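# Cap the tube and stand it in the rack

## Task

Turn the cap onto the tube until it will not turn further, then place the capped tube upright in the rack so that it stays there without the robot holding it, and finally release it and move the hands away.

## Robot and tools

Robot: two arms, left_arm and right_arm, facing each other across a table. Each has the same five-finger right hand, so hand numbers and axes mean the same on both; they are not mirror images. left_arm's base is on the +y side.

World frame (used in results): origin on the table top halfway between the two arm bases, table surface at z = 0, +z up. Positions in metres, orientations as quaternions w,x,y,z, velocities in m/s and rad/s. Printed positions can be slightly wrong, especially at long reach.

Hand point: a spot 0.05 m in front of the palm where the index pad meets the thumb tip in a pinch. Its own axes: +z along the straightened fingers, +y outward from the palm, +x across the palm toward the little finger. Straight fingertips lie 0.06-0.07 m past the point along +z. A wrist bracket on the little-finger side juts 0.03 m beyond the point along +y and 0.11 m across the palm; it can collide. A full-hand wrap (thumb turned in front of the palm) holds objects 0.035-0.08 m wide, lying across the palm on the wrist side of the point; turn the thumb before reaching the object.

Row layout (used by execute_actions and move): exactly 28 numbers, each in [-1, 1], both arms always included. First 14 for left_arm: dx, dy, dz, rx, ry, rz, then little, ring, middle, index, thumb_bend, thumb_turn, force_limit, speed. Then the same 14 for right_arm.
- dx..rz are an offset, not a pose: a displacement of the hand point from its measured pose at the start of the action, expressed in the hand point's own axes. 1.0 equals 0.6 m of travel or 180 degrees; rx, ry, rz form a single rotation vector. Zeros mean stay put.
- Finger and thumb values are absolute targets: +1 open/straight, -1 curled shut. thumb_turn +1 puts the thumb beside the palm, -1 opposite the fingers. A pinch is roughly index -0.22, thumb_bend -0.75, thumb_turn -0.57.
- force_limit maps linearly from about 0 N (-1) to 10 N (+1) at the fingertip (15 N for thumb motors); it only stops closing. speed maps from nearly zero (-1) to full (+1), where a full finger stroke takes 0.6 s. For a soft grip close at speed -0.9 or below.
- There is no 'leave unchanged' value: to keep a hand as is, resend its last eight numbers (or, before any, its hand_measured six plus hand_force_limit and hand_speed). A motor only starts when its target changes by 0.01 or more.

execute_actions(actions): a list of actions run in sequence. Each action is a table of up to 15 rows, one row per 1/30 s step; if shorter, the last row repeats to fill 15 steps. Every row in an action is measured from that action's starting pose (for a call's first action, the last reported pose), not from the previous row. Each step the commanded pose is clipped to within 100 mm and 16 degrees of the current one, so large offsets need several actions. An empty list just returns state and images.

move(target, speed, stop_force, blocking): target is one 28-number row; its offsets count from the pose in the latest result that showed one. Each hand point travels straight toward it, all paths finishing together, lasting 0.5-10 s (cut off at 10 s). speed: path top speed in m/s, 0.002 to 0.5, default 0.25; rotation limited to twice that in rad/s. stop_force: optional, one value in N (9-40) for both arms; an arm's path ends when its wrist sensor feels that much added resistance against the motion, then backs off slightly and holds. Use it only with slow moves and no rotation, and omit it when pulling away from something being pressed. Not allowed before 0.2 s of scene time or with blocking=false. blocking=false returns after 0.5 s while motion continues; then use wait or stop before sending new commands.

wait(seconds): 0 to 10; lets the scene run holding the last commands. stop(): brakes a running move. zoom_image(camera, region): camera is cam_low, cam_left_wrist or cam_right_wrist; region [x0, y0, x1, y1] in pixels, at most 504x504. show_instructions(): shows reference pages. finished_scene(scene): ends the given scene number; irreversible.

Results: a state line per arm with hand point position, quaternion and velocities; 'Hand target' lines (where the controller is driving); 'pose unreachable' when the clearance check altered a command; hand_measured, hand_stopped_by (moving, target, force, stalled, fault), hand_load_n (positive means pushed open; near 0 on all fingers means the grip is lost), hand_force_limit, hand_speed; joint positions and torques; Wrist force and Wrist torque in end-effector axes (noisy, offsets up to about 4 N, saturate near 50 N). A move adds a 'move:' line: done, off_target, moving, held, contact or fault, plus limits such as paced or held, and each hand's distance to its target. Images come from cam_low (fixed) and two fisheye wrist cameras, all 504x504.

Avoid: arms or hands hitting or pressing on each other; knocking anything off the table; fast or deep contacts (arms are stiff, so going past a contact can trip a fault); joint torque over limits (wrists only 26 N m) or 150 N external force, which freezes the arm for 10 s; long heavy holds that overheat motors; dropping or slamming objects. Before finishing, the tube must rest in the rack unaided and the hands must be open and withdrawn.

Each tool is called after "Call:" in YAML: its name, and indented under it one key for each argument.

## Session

Call:
execute_actions:
  actions: []

Scene clock: 0.00 s.
left_arm: end_effector_position=(+0.2938, +0.4688, +0.4707) hand_measured=(+1.000, +1.000, +1.000, +1.000, +1.000, +1.000) hand_load_n=(+0.0, +0.0, +0.0, +0.0, +0.0, +0.0) hand_stopped_by=(target, target, target, target, target, target) hand_force_limit=0.00 hand_speed=-0.80 end_effector_quat_wxyz=(-0.012, +0.388, +0.922, -0.000) end_effector_velocity=(-0.000, +0.000, +0.000) end_effector_angular_velocity=(-0.002, -0.001, -0.001) | right_arm: end_effector_position=(+0.0623, -0.3298, +0.4838) hand_measured=(+1.000, +1.000, +1.000, +1.000, +1.000, +1.000) hand_load_n=(+0.0, +0.0, +0.0, +0.0, +0.0, +0.0) hand_stopped_by=(target, target, target, target, target, target) hand_force_limit=0.00 hand_speed=-0.80 end_effector_quat_wxyz=(+0.000, -0.369, +0.929, -0.011) end_effector_velocity=(+0.000, +0.000, -0.000) end_effector_angular_velocity=(-0.001, +0.002, -0.000)
Joint positions: left_arm=[ 0.57  -1.726  1.367  1.949  1.587 -1.862] | right_arm=[-1.189 -1.744  1.34   1.976  1.592 -1.869]
Joint velocities: left_arm=[-0.    -0.002 -0.     0.     0.     0.001] | right_arm=[ 0.     0.002 -0.     0.     0.     0.001]
Joint torques (N m, as the arm reports them, + toward a larger angle): no reading
Motor temperatures (°C, as the motors report them): left_arm=[27 27 28 34 28 38] | right_arm=[29 28 29 37 37 37]
Wrist force (N, on the end effector, along its own x y z axes, offset not removed): no reading
Wrist torque (N m, same axes, about the end effector's origin, offset not removed): no reading
Hand target (left_arm): +0.294, +0.469, +0.471; -0.012, +0.388, +0.922, -0.000
Hand target (right_arm): +0.062, -0.330, +0.484; +0.000, -0.369, +0.929, -0.011
camera_calibration (this result's frames):
cam_left_wrist: T_world_to_cam=[[0.802438, 0.595914, 0.0312984, -0.530693], [0.497232, -0.696713, 0.51706, -0.0581097], [0.329929, -0.399346, -0.855377, 0.623124], [0, 0, 0, 1]] pos_world=[0.249155, 0.524604, 0.579662]
cam_right_wrist: T_world_to_cam=[[-0.590196, 0.806687, -0.0304216, 0.316426], [0.674436, 0.513446, 0.530574, -0.127924], [0.443627, 0.292625, -0.847093, 0.604852], [0, 0, 0, 1]] pos_world=[0.00470157, -0.366569, 0.589865]

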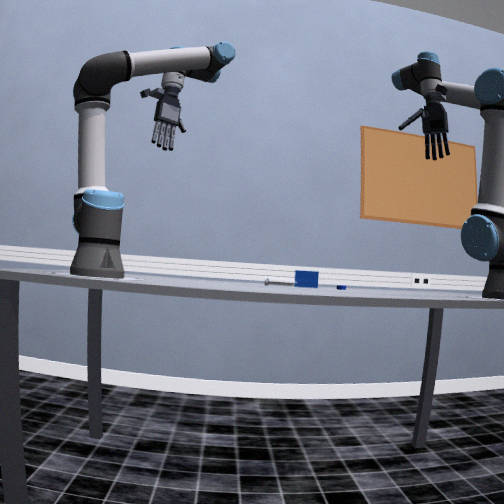

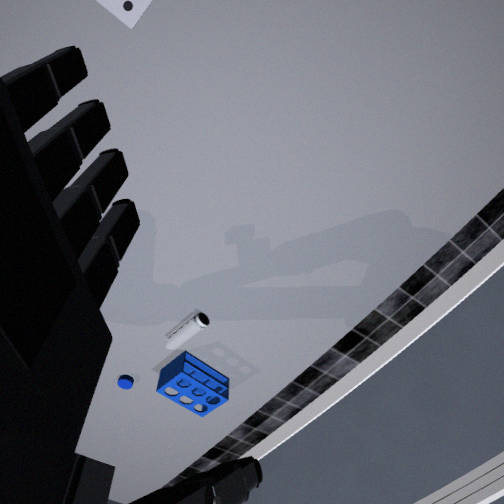

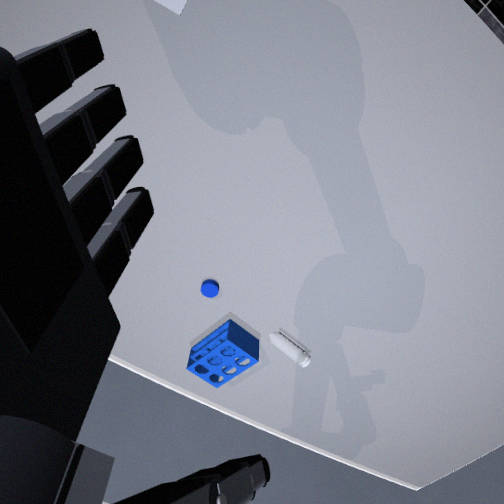

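Call:
move:
  target: [-0.445,-0.305,0.367,0,0,-0.706,-1,-1,0.4,0.4,-0.1,-1,0.8,0,-0.44,-0.232,0.473,0,0,-0.594,-1,-1,0.45,0.45,0,-1,0.2,0]
  speed: 0.4

Call:
move:
  target: [0.1,-0.15,0.2,0.312,0,0,-1,-1,0.4,0.4,-0.1,-1,0.8,0,0.03,-0.13,0.15,0.312,0,0,-1,-1,0.45,0.45,0,-1,0.2,0]
  speed: 0.3

Scene clock: 4.67 s.
left_arm: end_effector_position=(+0.3439, +0.1525, +0.2454) hand_measured=(-1.000, -1.000, +0.400, +0.400, -0.100, -1.000) hand_load_n=(+0.0, +0.0, +0.0, +0.0, +0.0, +0.0) hand_stopped_by=(target, target, target, target, target, target) hand_force_limit=0.80 hand_speed=0.00 end_effector_quat_wxyz=(+0.006, +0.652, -0.758, -0.011) end_effector_velocity=(+0.000, -0.002, -0.001) end_effector_angular_velocity=(+0.003, +0.000, +0.012) | right_arm: end_effector_position=(+0.3519, -0.2562, +0.2004) hand_measured=(-1.000, -1.000, +0.450, +0.450, +0.000, -1.000) hand_load_n=(+0.0, +0.0, +0.0, +0.0, +0.0, +0.0) hand_stopped_by=(target, target, target, target, target, target) hand_force_limit=0.20 hand_speed=0.00 end_effector_quat_wxyz=(-0.009, -0.966, +0.257, -0.007) end_effector_velocity=(+0.002, +0.000, -0.001) end_effector_angular_velocity=(-0.000, +0.002, +0.010)
Joint positions: left_arm=[ 0.56  -0.838  0.803  1.624  1.587 -4.088] | right_arm=[-1.167 -0.878  0.979  1.472  1.592 -3.711]
Joint velocities: left_arm=[-0.     0.006 -0.007  0.003 -0.001 -0.012] | right_arm=[ 0.     0.007 -0.006  0.002 -0.001 -0.01 ]
Joint torques (N m, as the arm reports them, + toward a larger angle): left_arm=[ 11.38 -36.01 -28.33   3.78  -1.57  -2.12] | right_arm=[  9.51 -37.08 -30.43   4.45  -2.5   -2.43]
Motor temperatures (°C, as the motors report them): left_arm=[27 27 28 34 28 38] | right_arm=[29 28 29 37 37 37]
Wrist force (N, on the end effector, along its own x y z axes, offset not removed): left_arm=[1.9 -1.4 1.8] | right_arm=[-2.0 -0.6 1.4]
Wrist torque (N m, same axes, about the end effector's origin, offset not removed): left_arm=[-0.46 -0.50 0.01] | right_arm=[-0.16 0.50 -0.21]
Hand target (left_arm): +0.344, +0.152, +0.245; -0.006, -0.652, +0.758, +0.011
Hand target (right_arm): +0.352, -0.256, +0.200; +0.009, +0.966, -0.257, +0.007
Off the commanded pose (left_arm): 0.001 m, 0 deg.
Off the commanded pose (right_arm): 0.001 m, 0 deg.
move: done
camera_calibration (this result's frames):
cam_left_wrist: T_world_to_cam=[[-0.957354, 0.280716, 0.0683552, 0.26885], [0.272593, 0.799209, 0.535685, -0.342303], [0.095745, 0.531473, -0.841647, 0.222778], [0, 0, 0, 1]] pos_world=[0.329364, 0.0797009, 0.35249]
cam_right_wrist: T_world_to_cam=[[-0.601143, -0.79914, 0.00145218, 0.00540028], [-0.682458, 0.514314, 0.519358, 0.269255], [-0.415787, 0.311217, -0.854556, 0.523476], [0, 0, 0, 1]] pos_world=[0.404655, -0.29708, 0.307492]

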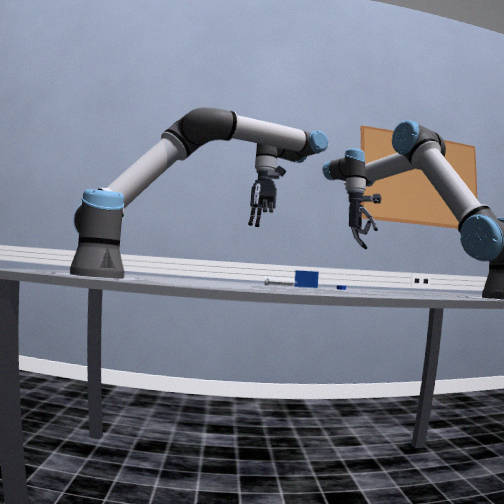

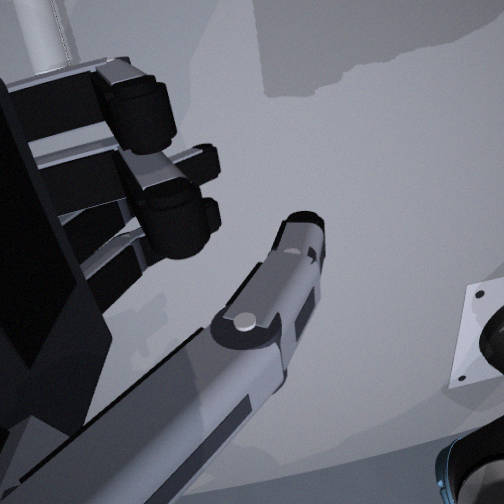

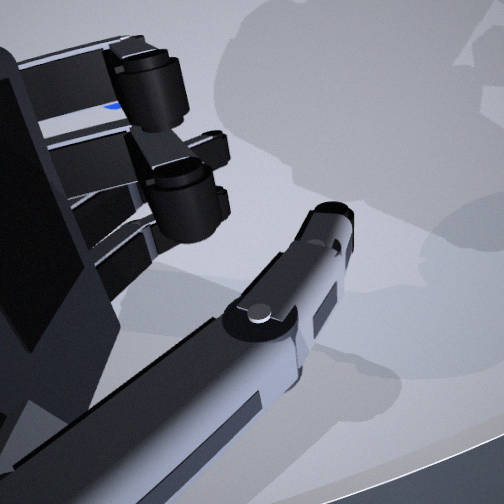

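Scene clock: 6.90 s.
left_arm: end_effector_position=(+0.4208, +0.0808, +0.1225) hand_measured=(-1.000, -1.000, +0.400, +0.400, -0.100, -1.000) hand_load_n=(+0.0, +0.0, +0.0, +0.0, +0.0, +0.0) hand_stopped_by=(target, target, target, target, target, target) hand_force_limit=0.80 hand_speed=0.00 end_effector_quat_wxyz=(-0.300, +0.578, -0.675, +0.347) end_effector_velocity=(+0.001, -0.001, -0.002) end_effector_angular_velocity=(-0.002, -0.009, -0.004) | right_arm: end_effector_position=(+0.4070, -0.1995, +0.1100) hand_measured=(-1.000, -1.000, +0.450, +0.450, +0.000, -1.000) hand_load_n=(+0.0, +0.0, +0.0, +0.0, +0.0, +0.0) hand_stopped_by=(target, target, target, target, target, target) hand_force_limit=0.20 hand_speed=0.00 end_effector_quat_wxyz=(+0.446, -0.857, +0.224, -0.127) end_effector_velocity=(+0.001, +0.001, -0.001) end_effector_angular_velocity=(+0.011, -0.010, -0.002)
Joint positions: left_arm=[ 0.269 -0.945  1.336  0.75   0.69  -4.171] | right_arm=[-1.405 -1.22   1.721  0.279  0.943 -3.69 ]
Joint velocities: left_arm=[-0.002  0.001  0.007 -0.017 -0.008  0.008] | right_arm=[-0.003 -0.004  0.011 -0.023 -0.006  0.007]
Joint torques (N m, as the arm reports them, + toward a larger angle): left_arm=[ -9.97 -54.46  -9.22  -0.32  -2.52   2.52] | right_arm=[-10.05 -38.68  -5.19  -1.05  -3.25   2.25]
Motor temperatures (°C, as the motors report them): left_arm=[27 27 28 34 28 38] | right_arm=[29 28 29 37 37 37]
Wrist force (N, on the end effector, along its own x y z axes, offset not removed): left_arm=[0.9 -1.9 1.9] | right_arm=[-2.5 2.1 -1.0]
Wrist torque (N m, same axes, about the end effector's origin, offset not removed): left_arm=[-0.64 -0.36 0.00] | right_arm=[0.42 0.68 0.07]
Hand target (left_arm): +0.421, +0.081, +0.123; +0.301, -0.578, +0.675, -0.348
Hand target (right_arm): +0.407, -0.199, +0.110; -0.447, +0.857, -0.224, +0.127
Off the commanded pose (left_arm): 0.001 m, 0 deg.
Off the commanded pose (right_arm): 0.000 m, 0 deg.
move: done
camera_calibration (this result's frames):
cam_left_wrist: T_world_to_cam=[[-0.58086, 0.227676, -0.781515, 0.320931], [-0.227008, 0.87669, 0.424126, -0.0225583], [0.781709, 0.423768, -0.45755, -0.176885], [0, 0, 0, 1]] pos_world=[0.319567, 0.0216667, 0.179446]
cam_right_wrist: T_world_to_cam=[[-0.371612, -0.428864, -0.823396, 0.155115], [-0.924307, 0.0878363, 0.371405, 0.354295], [-0.0869583, 0.899089, -0.429043, 0.388159], [0, 0, 0, 1]] pos_world=[0.418873, -0.313586, 0.162671]

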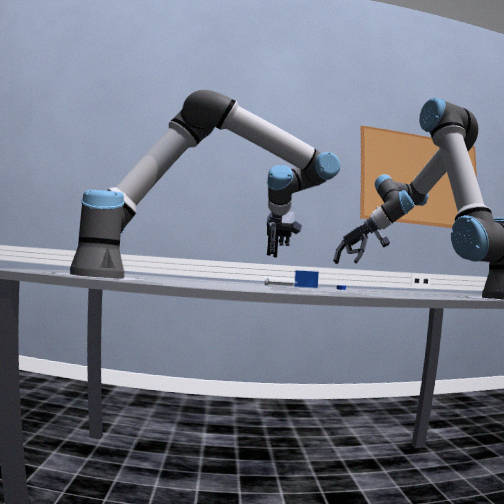

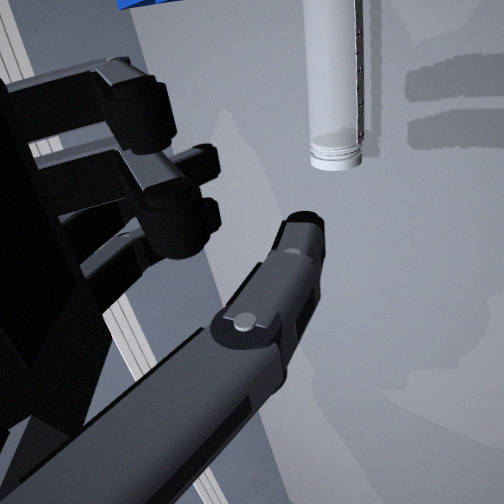

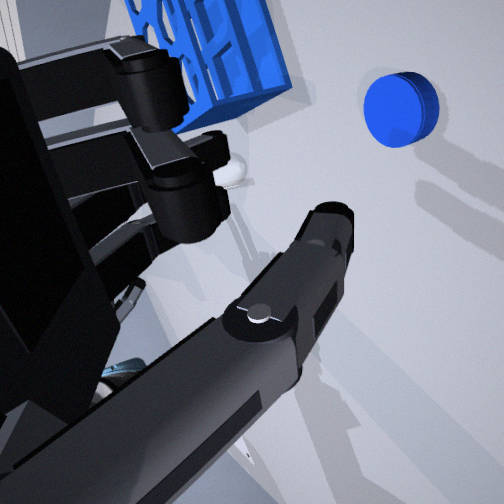

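Call:
move:
  target: [0.0597,0.022,0.12,0,0,0,-1,-1,0.4,0.4,-0.1,-1,0.8,0,0.027,0.055,0.0675,0,0,0,-1,-1,0.45,0.45,0,-1,0.2,0]
  speed: 0.15

Scene clock: 8.37 s.
left_arm: end_effector_position=(+0.4659, +0.0382, +0.0700) hand_measured=(-1.000, -1.000, +0.400, +0.400, -0.100, -1.000) hand_load_n=(+0.0, +0.0, +0.0, +0.0, +0.0, +0.0) hand_stopped_by=(target, target, target, target, target, target) hand_force_limit=0.80 hand_speed=0.00 end_effector_quat_wxyz=(-0.301, +0.578, -0.675, +0.347) end_effector_velocity=(+0.001, -0.002, -0.000) end_effector_angular_velocity=(-0.001, +0.000, +0.001) | right_arm: end_effector_position=(+0.4289, -0.1955, +0.0602) hand_measured=(-1.000, -1.000, +0.450, +0.450, +0.000, -1.000) hand_load_n=(+0.0, +0.0, +0.0, +0.0, +0.0, +0.0) hand_stopped_by=(target, target, target, target, target, target) hand_force_limit=0.20 hand_speed=0.00 end_effector_quat_wxyz=(+0.447, -0.857, +0.224, -0.127) end_effector_velocity=(+0.001, +0.001, -0.001) end_effector_angular_velocity=(+0.001, +0.000, -0.000)
Joint positions: left_arm=[ 0.332 -0.771  1.157  0.688  0.718 -4.083] | right_arm=[-1.408 -1.114  1.71   0.184  0.941 -3.692]
Joint velocities: left_arm=[ 0.002  0.005 -0.009  0.002  0.001  0.001] | right_arm=[ 0.     0.003 -0.001 -0.003 -0.     0.001]
Joint torques (N m, as the arm reports them, + toward a larger angle): left_arm=[ 12.95 -37.87 -28.82   3.59   0.33   2.62] | right_arm=[  9.1  -26.73 -29.03  -0.77   1.15   2.32]
Motor temperatures (°C, as the motors report them): left_arm=[27 27 28 34 28 38] | right_arm=[29 28 29 37 37 37]
Wrist force (N, on the end effector, along its own x y z axes, offset not removed): left_arm=[0.1 1.0 2.0] | right_arm=[4.0 2.0 -1.2]
Wrist torque (N m, same axes, about the end effector's origin, offset not removed): left_arm=[-0.21 -0.33 -0.03] | right_arm=[0.44 -0.27 0.32]
Hand target (left_arm): +0.466, +0.038, +0.070; +0.301, -0.578, +0.675, -0.347
Hand target (right_arm): +0.429, -0.195, +0.060; -0.446, +0.857, -0.224, +0.127
Off the commanded pose (left_arm): 0.000 m, 0 deg.
Off the commanded pose (right_arm): 0.000 m, 0 deg.
move: done
camera_calibration (this result's frames):
cam_left_wrist: T_world_to_cam=[[-0.580509, 0.227672, -0.781776, 0.315639], [-0.227056, 0.876768, 0.423937, 0.047294], [0.781956, 0.423607, -0.457278, -0.21823], [0, 0, 0, 1]] pos_world=[0.364616, -0.0208843, 0.126918]
cam_right_wrist: T_world_to_cam=[[-0.371483, -0.428887, -0.823442, 0.123945], [-0.924353, 0.0877281, 0.371315, 0.392699], [-0.0870133, 0.899088, -0.429033, 0.36509], [0, 0, 0, 1]] pos_world=[0.440804, -0.309541, 0.112882]

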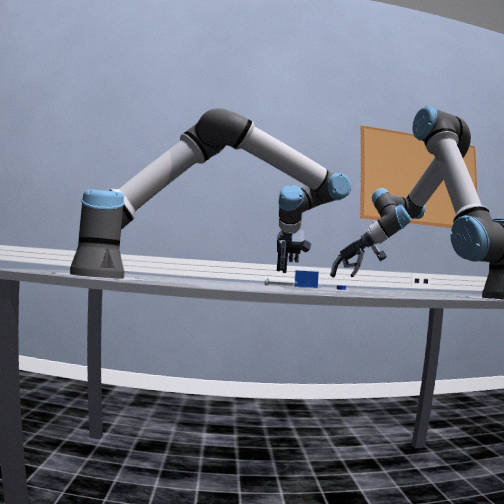

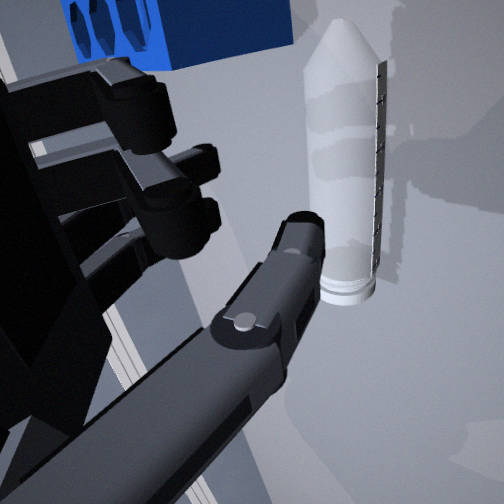

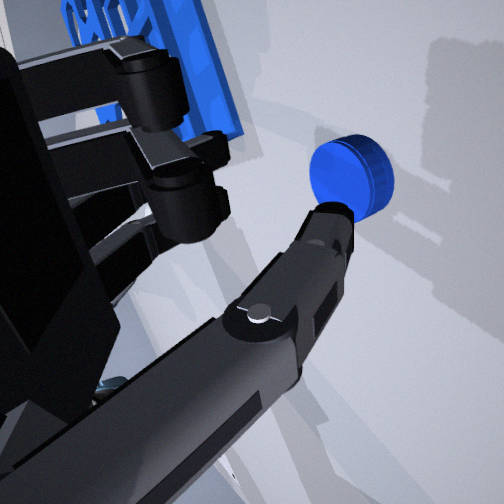

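Call:
move:
  target: [0,0.061,0.0435,0,0,0,-1,-1,0.4,0.4,0.1,-1,0.8,0,0.003,0.0493,0.034,0,0,0,-1,-1,0.45,0.45,0.15,-1,0.2,0]
  speed: 0.05

Call:
move:
  target: [0,0,0,0,0,0,-1,-1,-0.5,-0.5,-0.2,-1,0.6,-0.75,0,0,0,0,0,0,-1,-1,-0.2,-0.2,0,-1,0,-0.75]

Scene clock: 10.00 s.
left_arm: end_effector_position=(+0.4661, +0.0386, +0.0253) hand_measured=(-1.000, -1.000, +0.400, +0.400, +0.100, -1.000) hand_load_n=(+0.0, +0.0, +0.0, +0.0, +0.0, +0.0) hand_stopped_by=(target, target, target, target, target, target) hand_force_limit=0.80 hand_speed=0.00 end_effector_quat_wxyz=(-0.301, +0.578, -0.675, +0.347) end_effector_velocity=(-0.000, -0.000, -0.002) end_effector_angular_velocity=(+0.001, -0.000, -0.001) | right_arm: end_effector_position=(+0.4310, -0.1968, +0.0245) hand_measured=(-1.000, -1.000, +0.450, +0.450, +0.150, -1.000) hand_load_n=(+0.0, +0.0, +0.0, +0.0, +0.0, +0.0) hand_stopped_by=(target, target, target, target, target, target) hand_force_limit=0.20 hand_speed=0.00 end_effector_quat_wxyz=(+0.447, -0.857, +0.224, -0.127) end_effector_velocity=(+0.000, +0.000, -0.002) end_effector_angular_velocity=(+0.001, -0.000, +0.001)
Joint positions: left_arm=[ 0.333 -0.725  1.195  0.603  0.718 -4.082] | right_arm=[-1.412 -1.06   1.738  0.106  0.938 -3.696]
Joint velocities: left_arm=[-0.     0.003  0.001 -0.004 -0.     0.001] | right_arm=[-0.     0.004  0.001 -0.005 -0.002 -0.   ]
Joint torques (N m, as the arm reports them, + toward a larger angle): left_arm=[ 10.97 -37.67  -8.57  -0.34   0.37   2.57] | right_arm=[-10.3  -27.44  -2.76  -0.77  -3.17  -2.37]
Motor temperatures (°C, as the motors report them): left_arm=[27 27 28 34 28 38] | right_arm=[29 28 29 37 37 37]
Wrist force (N, on the end effector, along its own x y z axes, offset not removed): left_arm=[1.5 -0.8 1.6] | right_arm=[3.1 1.3 -0.4]
Wrist torque (N m, same axes, about the end effector's origin, offset not removed): left_arm=[-0.41 -0.52 0.06] | right_arm=[0.24 -0.18 0.19]
Hand target (left_arm): +0.466, +0.039, +0.025; +0.301, -0.578, +0.675, -0.347
Hand target (right_arm): +0.431, -0.197, +0.024; -0.447, +0.857, -0.224, +0.127
Off the commanded pose (left_arm): 0.000 m, 0 deg.
Off the commanded pose (right_arm): 0.000 m, 0 deg.
move: done
camera_calibration (this result's frames):
cam_left_wrist: T_world_to_cam=[[-0.58052, 0.227663, -0.781771, 0.280702], [-0.22707, 0.876763, 0.423941, 0.0660239], [0.781944, 0.423623, -0.457283, -0.238982], [0, 0, 0, 1]] pos_world=[0.364816, -0.0205545, 0.0821724]
cam_right_wrist: T_world_to_cam=[[-0.371483, -0.428904, -0.823433, 0.0947297], [-0.924353, 0.087728, 0.371317, 0.407945], [-0.0870211, 0.89908, -0.429048, 0.351083], [0, 0, 0, 1]] pos_world=[0.442827, -0.31081, 0.0771581]

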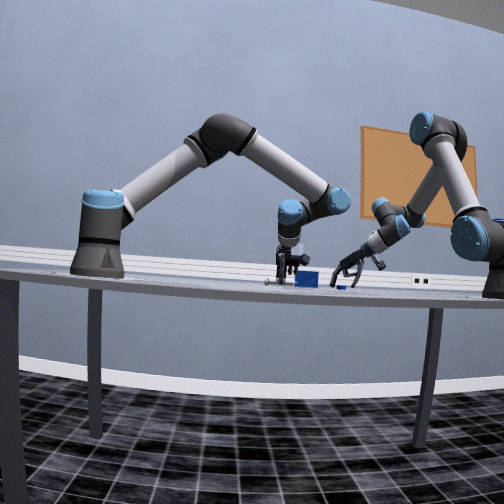

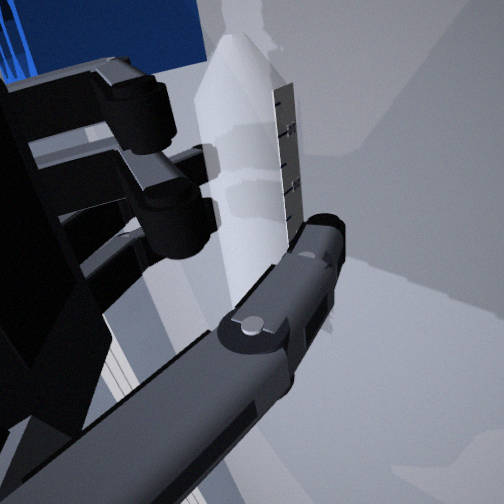

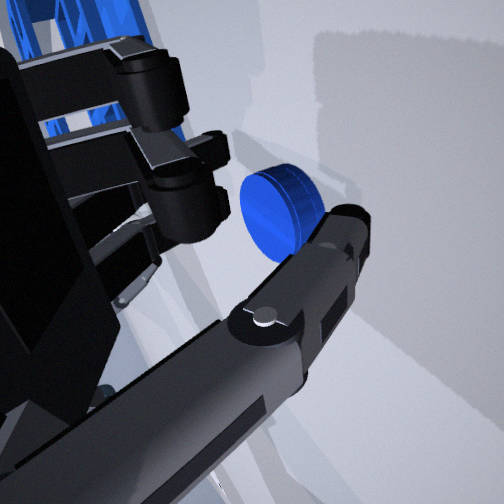

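Scene clock: 11.40 s.
left_arm: end_effector_position=(+0.4661, +0.0386, +0.0253) hand_measured=(-1.000, -1.000, +0.016, +0.002, -0.124, -1.000) hand_load_n=(+0.0, +0.0, +7.0, +9.5, +14.0, -1.5) hand_stopped_by=(target, target, force, force, force, target) hand_force_limit=0.60 hand_speed=-0.75 end_effector_quat_wxyz=(-0.301, +0.578, -0.675, +0.347) end_effector_velocity=(-0.000, +0.000, -0.001) end_effector_angular_velocity=(+0.002, +0.000, +0.000) | right_arm: end_effector_position=(+0.4309, -0.1968, +0.0245) hand_measured=(-1.000, -1.000, -0.018, +0.036, +0.004, -1.000) hand_load_n=(+0.0, +0.0, +5.5, +2.0, +6.0, +1.5) hand_stopped_by=(target, target, force, force, target, target) hand_force_limit=0.00 hand_speed=-0.75 end_effector_quat_wxyz=(+0.446, -0.857, +0.224, -0.127) end_effector_velocity=(-0.000, +0.000, +0.000) end_effector_angular_velocity=(+0.001, +0.000, +0.000)
Joint positions: left_arm=[ 0.333 -0.725  1.195  0.603  0.718 -4.082] | right_arm=[-1.412 -1.06   1.738  0.106  0.938 -3.696]
Joint velocities: left_arm=[ 0.     0.001  0.     0.    -0.     0.   ] | right_arm=[ 0.    -0.001 -0.     0.    -0.001  0.001]
Joint torques (N m, as the arm reports them, + toward a larger angle): left_arm=[  8.   -60.36 -27.26   2.69   0.18   1.7 ] | right_arm=[ -5.83 -42.6  -22.11   2.61  -2.57  -2.41]
Motor temperatures (°C, as the motors report them): left_arm=[27 27 28 34 28 38] | right_arm=[29 28 29 37 37 37]
Wrist force (N, on the end effector, along its own x y z axes, offset not removed): left_arm=[1.1 -2.8 1.3] | right_arm=[3.1 -6.3 0.5]
Wrist torque (N m, same axes, about the end effector's origin, offset not removed): left_arm=[-0.65 -0.45 -0.04] | right_arm=[-0.88 -0.27 0.02]
Hand target (left_arm): +0.466, +0.039, +0.025; +0.301, -0.578, +0.675, -0.347
Hand target (right_arm): +0.431, -0.197, +0.024; -0.447, +0.857, -0.224, +0.127
Off the commanded pose (left_arm): 0.000 m, 0 deg.
Off the commanded pose (right_arm): 0.000 m, 0 deg.
move: done
camera_calibration (this result's frames):
cam_left_wrist: T_world_to_cam=[[-0.580534, 0.227721, -0.781744, 0.280685], [-0.227067, 0.876729, 0.424014, 0.0660014], [0.781934, 0.423663, -0.457263, -0.239003], [0, 0, 0, 1]] pos_world=[0.364819, -0.0205266, 0.0821513]
cam_right_wrist: T_world_to_cam=[[-0.37151, -0.428906, -0.82342, 0.0947248], [-0.924341, 0.0877314, 0.371345, 0.407927], [-0.0870324, 0.899079, -0.429049, 0.351089], [0, 0, 0, 1]] pos_world=[0.442811, -0.310817, 0.0771507]

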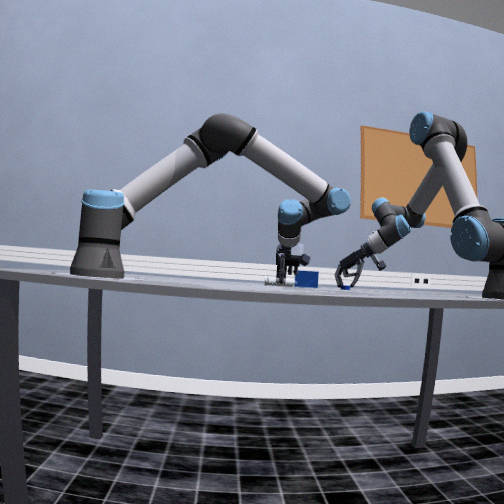

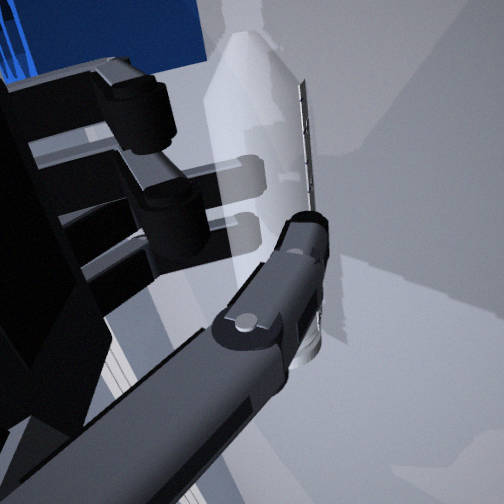

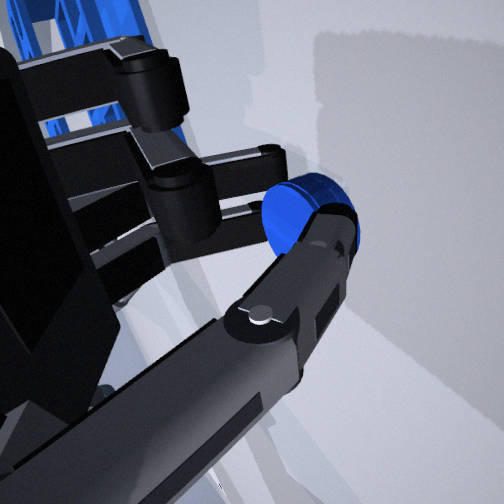

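Call:
move:
  target: [0,-0.05,-0.036,0,0,0,-1,-1,-0.5,-0.5,-0.2,-1,0.6,-0.75,0,0,0,0,0,0,-1,-1,0.25,0.25,0.3,-1,0,0]
  speed: 0.1

Call:
move:
  target: [0,-0.06,-0.043,0,0,0,-1,-1,-0.5,-0.5,-0.2,-1,0.6,-0.75,-0.009,0.008,0,0,0,0,-1,-1,0.25,0.25,0.3,-1,0,0]
  speed: 0.1

Call:
move:
  target: [-0.15,0.0,-0.3,-0.3035,0,0,-1,-1,-0.5,-0.5,-0.2,-1,0.6,-0.75,0,0,0,0,0,0,-1,-1,-0.2,-0.2,-0.05,-1,0,-0.8]
  speed: 0.3

Scene clock: 12.73 s.
left_arm: end_effector_position=(+0.4657, +0.0384, +0.0620) hand_measured=(-1.000, -1.000, +0.016, +0.002, -0.124, -1.000) hand_load_n=(+0.0, +0.0, +7.5, +9.5, +14.0, -2.0) hand_stopped_by=(target, target, force, force, force, target) hand_force_limit=0.60 hand_speed=-0.75 end_effector_quat_wxyz=(-0.301, +0.578, -0.675, +0.347) end_effector_velocity=(-0.000, -0.000, +0.002) end_effector_angular_velocity=(-0.001, +0.000, +0.000) | right_arm: end_effector_position=(+0.4310, -0.1968, +0.0245) hand_measured=(-1.000, -1.000, +0.250, +0.250, +0.300, -1.000) hand_load_n=(+0.0, +0.0, +0.0, +0.0, +0.0, +0.0) hand_stopped_by=(target, target, target, target, target, target) hand_force_limit=0.00 hand_speed=0.00 end_effector_quat_wxyz=(+0.447, -0.857, +0.224, -0.127) end_effector_velocity=(+0.000, -0.000, +0.000) end_effector_angular_velocity=(+0.001, +0.001, -0.001)
Joint positions: left_arm=[ 0.332 -0.764  1.165  0.672  0.718 -4.083] | right_arm=[-1.412 -1.06   1.738  0.106  0.938 -3.696]
Joint velocities: left_arm=[-0.    -0.002 -0.003  0.005  0.    -0.001] | right_arm=[-0.    -0.001  0.     0.     0.     0.001]
Joint torques (N m, as the arm reports them, + toward a larger angle): left_arm=[-11.1  -62.32 -29.37   3.38  -2.71  -2.5 ] | right_arm=[ -5.76 -41.4  -21.83   2.72  -2.1   -2.35]
Motor temperatures (°C, as the motors report them): left_arm=[27 27 28 34 28 38] | right_arm=[29 28 29 37 37 37]
Wrist force (N, on the end effector, along its own x y z axes, offset not removed): left_arm=[1.2 -1.2 1.9] | right_arm=[0.2 0.3 -1.6]
Wrist torque (N m, same axes, about the end effector's origin, offset not removed): left_arm=[-0.51 -0.43 0.00] | right_arm=[0.14 0.11 -0.14]
Hand target (left_arm): +0.466, +0.038, +0.062; +0.301, -0.578, +0.675, -0.347
Hand target (right_arm): +0.431, -0.197, +0.024; -0.446, +0.857, -0.224, +0.127
Off the commanded pose (left_arm): 0.000 m, 0 deg.
Off the commanded pose (right_arm): 0.000 m, 0 deg.
move: done
camera_calibration (this result's frames):
cam_left_wrist: T_world_to_cam=[[-0.580516, 0.227752, -0.781748, 0.309267], [-0.227044, 0.876729, 0.424024, 0.0505424], [0.781954, 0.423644, -0.457246, -0.221864], [0, 0, 0, 1]] pos_world=[0.364497, -0.020757, 0.118891]
cam_right_wrist: T_world_to_cam=[[-0.371493, -0.428902, -0.823429, 0.0947293], [-0.924348, 0.0877297, 0.371327, 0.407937], [-0.0870239, 0.899081, -0.429046, 0.351087], [0, 0, 0, 1]] pos_world=[0.44282, -0.310814, 0.0771573]

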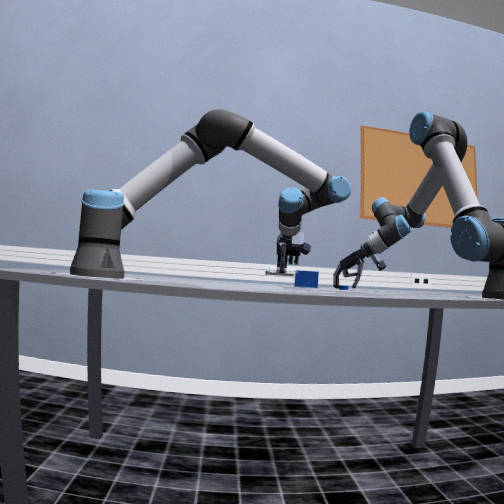

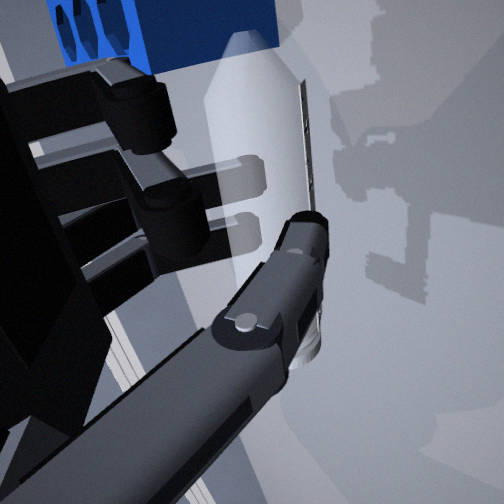

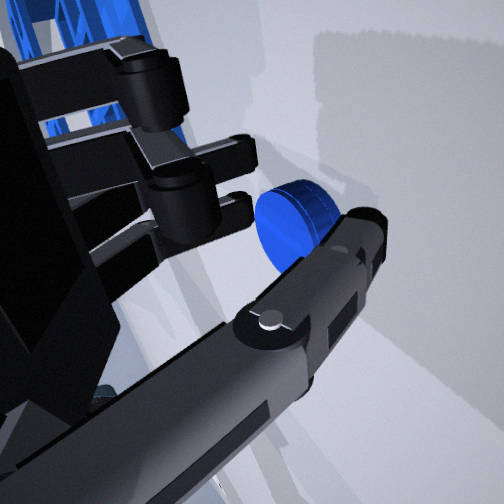

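Scene clock: 13.67 s.
left_arm: end_effector_position=(+0.4654, +0.0381, +0.1061) hand_measured=(-1.000, -1.000, +0.016, +0.002, -0.124, -1.000) hand_load_n=(+0.0, +0.0, +7.5, +9.5, +14.0, -2.0) hand_stopped_by=(target, target, force, force, force, target) hand_force_limit=0.60 hand_speed=-0.75 end_effector_quat_wxyz=(-0.301, +0.578, -0.675, +0.347) end_effector_velocity=(-0.000, -0.000, +0.003) end_effector_angular_velocity=(-0.002, -0.000, +0.001) | right_arm: end_effector_position=(+0.4251, -0.1965, +0.0206) hand_measured=(-1.000, -1.000, +0.250, +0.250, +0.300, -1.000) hand_load_n=(+0.0, +0.0, +7.5, +0.0, +0.0, +0.0) hand_stopped_by=(target, target, target, target, target, target) hand_force_limit=0.00 hand_speed=0.00 end_effector_quat_wxyz=(+0.447, -0.857, +0.223, -0.127) end_effector_velocity=(-0.000, -0.000, -0.001) end_effector_angular_velocity=(-0.000, +0.001, -0.001)
Joint positions: left_arm=[ 0.332 -0.803  1.117  0.76   0.718 -4.084] | right_arm=[-1.408 -1.065  1.757  0.088  0.941 -3.692]
Joint velocities: left_arm=[-0.    -0.002 -0.003  0.005 -0.    -0.002] | right_arm=[-0.     0.     0.001 -0.001  0.     0.   ]
Joint torques (N m, as the arm reports them, + toward a larger angle): left_arm=[-10.82 -58.94 -27.8    3.53  -2.77  -2.54] | right_arm=[28.17  5.81 34.33 10.49  1.96  3.52]
Motor temperatures (°C, as the motors report them): left_arm=[27 27 28 34 28 38] | right_arm=[29 28 29 37 37 37]
Wrist force (N, on the end effector, along its own x y z axes, offset not removed): left_arm=[0.9 0.4 1.9] | right_arm=[33.6 -50.0 -43.0]
Wrist torque (N m, same axes, about the end effector's origin, offset not removed): left_arm=[-0.26 -0.40 0.03] | right_arm=[3.98 2.42 -1.01]
Hand target (left_arm): +0.465, +0.038, +0.106; +0.301, -0.578, +0.675, -0.347
Hand target (right_arm): +0.425, -0.196, +0.020; -0.447, +0.857, -0.224, +0.127
Off the commanded pose (left_arm): 0.000 m, 0 deg.
Off the commanded pose (right_arm): 0.000 m, 0 deg.
move: done
camera_calibration (this result's frames):
cam_left_wrist: T_world_to_cam=[[-0.580474, 0.227841, -0.781753, 0.34361], [-0.226982, 0.876727, 0.424062, 0.0320035], [0.782003, 0.423601, -0.457201, -0.20137], [0, 0, 0, 1]] pos_world=[0.364193, -0.0210464, 0.16298]
cam_right_wrist: T_world_to_cam=[[-0.371157, -0.428809, -0.823629, 0.0894032], [-0.924501, 0.0877013, 0.370953, 0.403986], [-0.086835, 0.899128, -0.428986, 0.348596], [0, 0, 0, 1]] pos_world=[0.436939, -0.310525, 0.0733175]

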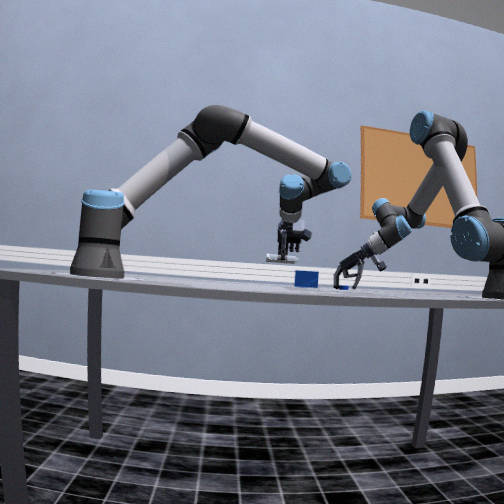

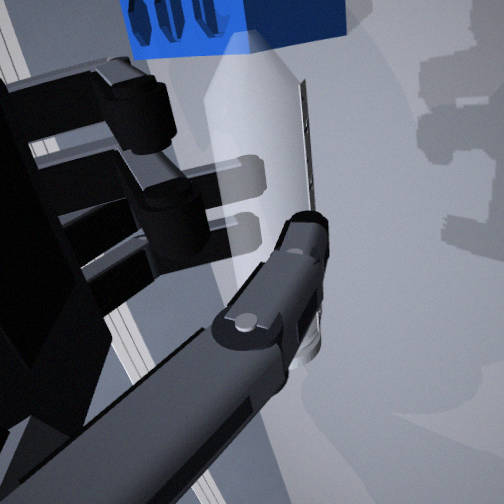

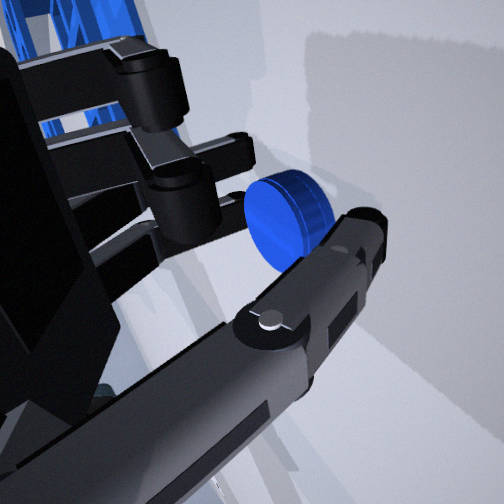

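Scene clock: 15.83 s.
left_arm: end_effector_position=(+0.3340, +0.1484, +0.2110) hand_measured=(-1.000, -1.000, +0.016, +0.002, -0.124, -1.000) hand_load_n=(+0.0, +0.0, +7.5, +9.5, +14.0, -2.0) hand_stopped_by=(target, target, force, force, force, target) hand_force_limit=0.60 hand_speed=-0.75 end_effector_quat_wxyz=(-0.003, +0.652, -0.758, -0.001) end_effector_velocity=(-0.001, +0.002, +0.001) end_effector_angular_velocity=(+0.003, +0.010, -0.002) | right_arm: end_effector_position=(+0.4251, -0.1965, +0.0206) hand_measured=(-1.000, -1.000, +0.250, -0.014, +0.104, -1.000) hand_load_n=(+0.0, +0.0, +7.5, +8.0, +7.5, -1.0) hand_stopped_by=(target, target, force, force, force, target) hand_force_limit=0.00 hand_speed=-0.80 end_effector_quat_wxyz=(+0.447, -0.857, +0.223, -0.127) end_effector_velocity=(+0.000, -0.000, +0.000) end_effector_angular_velocity=(-0.000, -0.002, +0.000)
Joint positions: left_arm=[ 0.531 -0.862  0.925  1.512  1.565 -4.117] | right_arm=[-1.408 -1.065  1.757  0.088  0.941 -3.692]
Joint velocities: left_arm=[ 0.002 -0.     0.002  0.005  0.008  0.004] | right_arm=[ 0.    -0.    -0.    -0.001  0.001 -0.001]
Joint torques (N m, as the arm reports them, + toward a larger angle): left_arm=[ 12.53 -33.63 -10.19   4.54   1.59   2.36] | right_arm=[16.26  4.09 10.69 13.2  -0.52  1.84]
Motor temperatures (°C, as the motors report them): left_arm=[27 27 28 34 28 38] | right_arm=[29 28 29 37 37 37]
Wrist force (N, on the end effector, along its own x y z axes, offset not removed): left_arm=[1.1 -1.1 2.1] | right_arm=[33.9 -50.0 -38.8]
Wrist torque (N m, same axes, about the end effector's origin, offset not removed): left_arm=[-0.57 -0.38 0.01] | right_arm=[3.77 2.30 -0.88]
Hand target (left_arm): +0.334, +0.149, +0.211; +0.003, -0.652, +0.758, +0.001
Hand target (right_arm): +0.425, -0.196, +0.021; -0.447, +0.857, -0.223, +0.127
Off the commanded pose (left_arm): 0.001 m, 0 deg.
Off the commanded pose (right_arm): 0.000 m, 0 deg.
move: done
camera_calibration (this result's frames):
cam_left_wrist: T_world_to_cam=[[-0.958854, 0.28077, 0.0420479, 0.268847], [0.258293, 0.801269, 0.539678, -0.314309], [0.117834, 0.528333, -0.840821, 0.189836], [0, 0, 0, 1]] pos_world=[0.3166, 0.0760652, 0.317939]
cam_right_wrist: T_world_to_cam=[[-0.371147, -0.428809, -0.823634, 0.0894012], [-0.924506, 0.0877017, 0.370942, 0.40399], [-0.0868289, 0.899128, -0.428986, 0.348589], [0, 0, 0, 1]] pos_world=[0.436939, -0.31052, 0.0733172]

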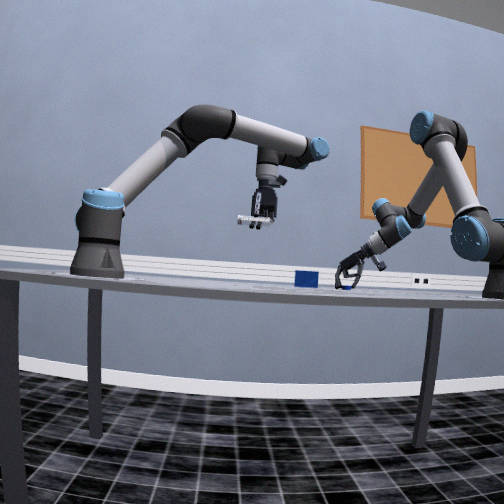

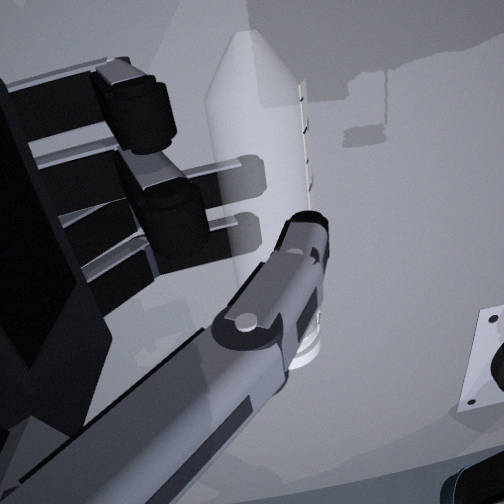

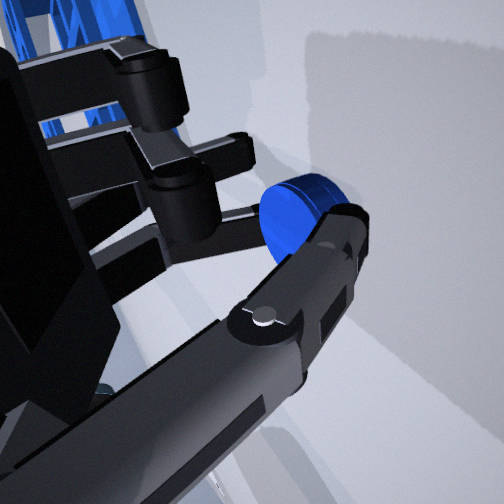

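Call:
move:
  target: [0,0,0,0,0,0,-1,-1,-0.5,-0.5,-0.2,-1,0.6,-0.75,0,-0.0082,-0.0057,0,0,0,-1,-1,-0.2,-0.2,-0.05,-1,0,-0.8]
  speed: 0.05

Scene clock: 17.40 s.
left_arm: end_effector_position=(+0.3340, +0.1485, +0.2109) hand_measured=(-1.000, -1.000, +0.016, +0.002, -0.124, -1.000) hand_load_n=(+0.0, +0.0, +7.5, +9.5, +14.0, -2.0) hand_stopped_by=(target, target, force, force, force, target) hand_force_limit=0.60 hand_speed=-0.75 end_effector_quat_wxyz=(-0.003, +0.652, -0.758, -0.001) end_effector_velocity=(-0.000, -0.000, +0.000) end_effector_angular_velocity=(-0.000, -0.000, +0.001) | right_arm: end_effector_position=(+0.4250, -0.1964, +0.0264) hand_measured=(-1.000, -1.000, +0.250, -0.014, +0.104, -1.000) hand_load_n=(+0.0, +0.0, +0.0, +8.0, +7.5, -1.0) hand_stopped_by=(target, target, force, force, force, target) hand_force_limit=0.00 hand_speed=-0.80 end_effector_quat_wxyz=(+0.447, -0.857, +0.224, -0.127) end_effector_velocity=(+0.000, -0.000, +0.002) end_effector_angular_velocity=(+0.000, -0.001, -0.001)
Joint positions: left_arm=[ 0.532 -0.862  0.925  1.512  1.565 -4.117] | right_arm=[-1.408 -1.073  1.753  0.101  0.941 -3.692]
Joint velocities: left_arm=[-0.     0.    -0.001  0.     0.    -0.002] | right_arm=[-0.    -0.003 -0.002  0.004  0.     0.001]
Joint torques (N m, as the arm reports them, + toward a larger angle): left_arm=[ -9.95 -39.83 -29.57   0.59  -1.47  -2.48] | right_arm=[  9.77 -43.27 -27.57   2.99   2.04   2.33]
Motor temperatures (°C, as the motors report them): left_arm=[27 27 28 34 28 38] | right_arm=[29 28 29 37 37 37]
Wrist force (N, on the end effector, along its own x y z axes, offset not removed): left_arm=[1.8 -0.5 3.1] | right_arm=[-1.2 -4.2 -3.1]
Wrist torque (N m, same axes, about the end effector's origin, offset not removed): left_arm=[-0.41 -0.56 0.03] | right_arm=[-0.12 0.34 -0.05]
Hand target (left_arm): +0.334, +0.148, +0.211; +0.003, -0.652, +0.758, +0.001
Hand target (right_arm): +0.425, -0.196, +0.027; -0.447, +0.857, -0.223, +0.127
Off the commanded pose (left_arm): 0.000 m, 0 deg.
Off the commanded pose (right_arm): 0.000 m, 0 deg.
move: done
camera_calibration (this result's frames):
cam_left_wrist: T_world_to_cam=[[-0.958869, 0.280693, 0.0422014, 0.268864], [0.258294, 0.801198, 0.539783, -0.314391], [0.117702, 0.528482, -0.840746, 0.18974], [0, 0, 0, 1]] pos_world=[0.316678, 0.0761471, 0.317879]
cam_right_wrist: T_world_to_cam=[[-0.371236, -0.428817, -0.823589, 0.094155], [-0.924463, 0.0876856, 0.371051, 0.401715], [-0.086896, 0.899126, -0.428978, 0.351038], [0, 0, 0, 1]] pos_world=[0.436828, -0.310476, 0.0790758]

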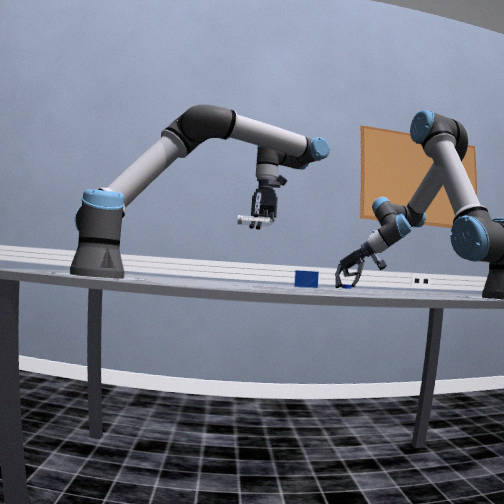

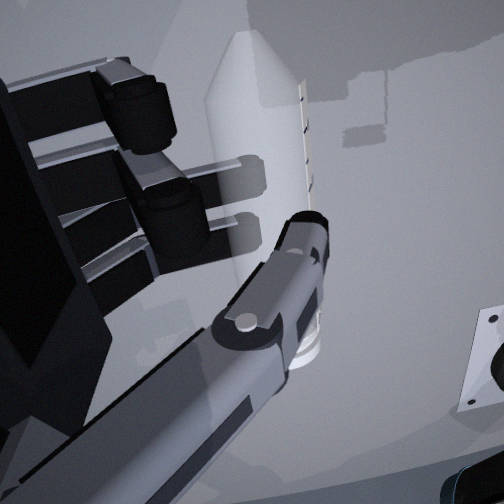

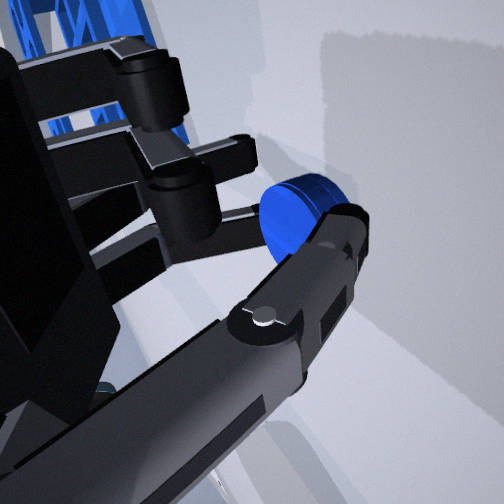

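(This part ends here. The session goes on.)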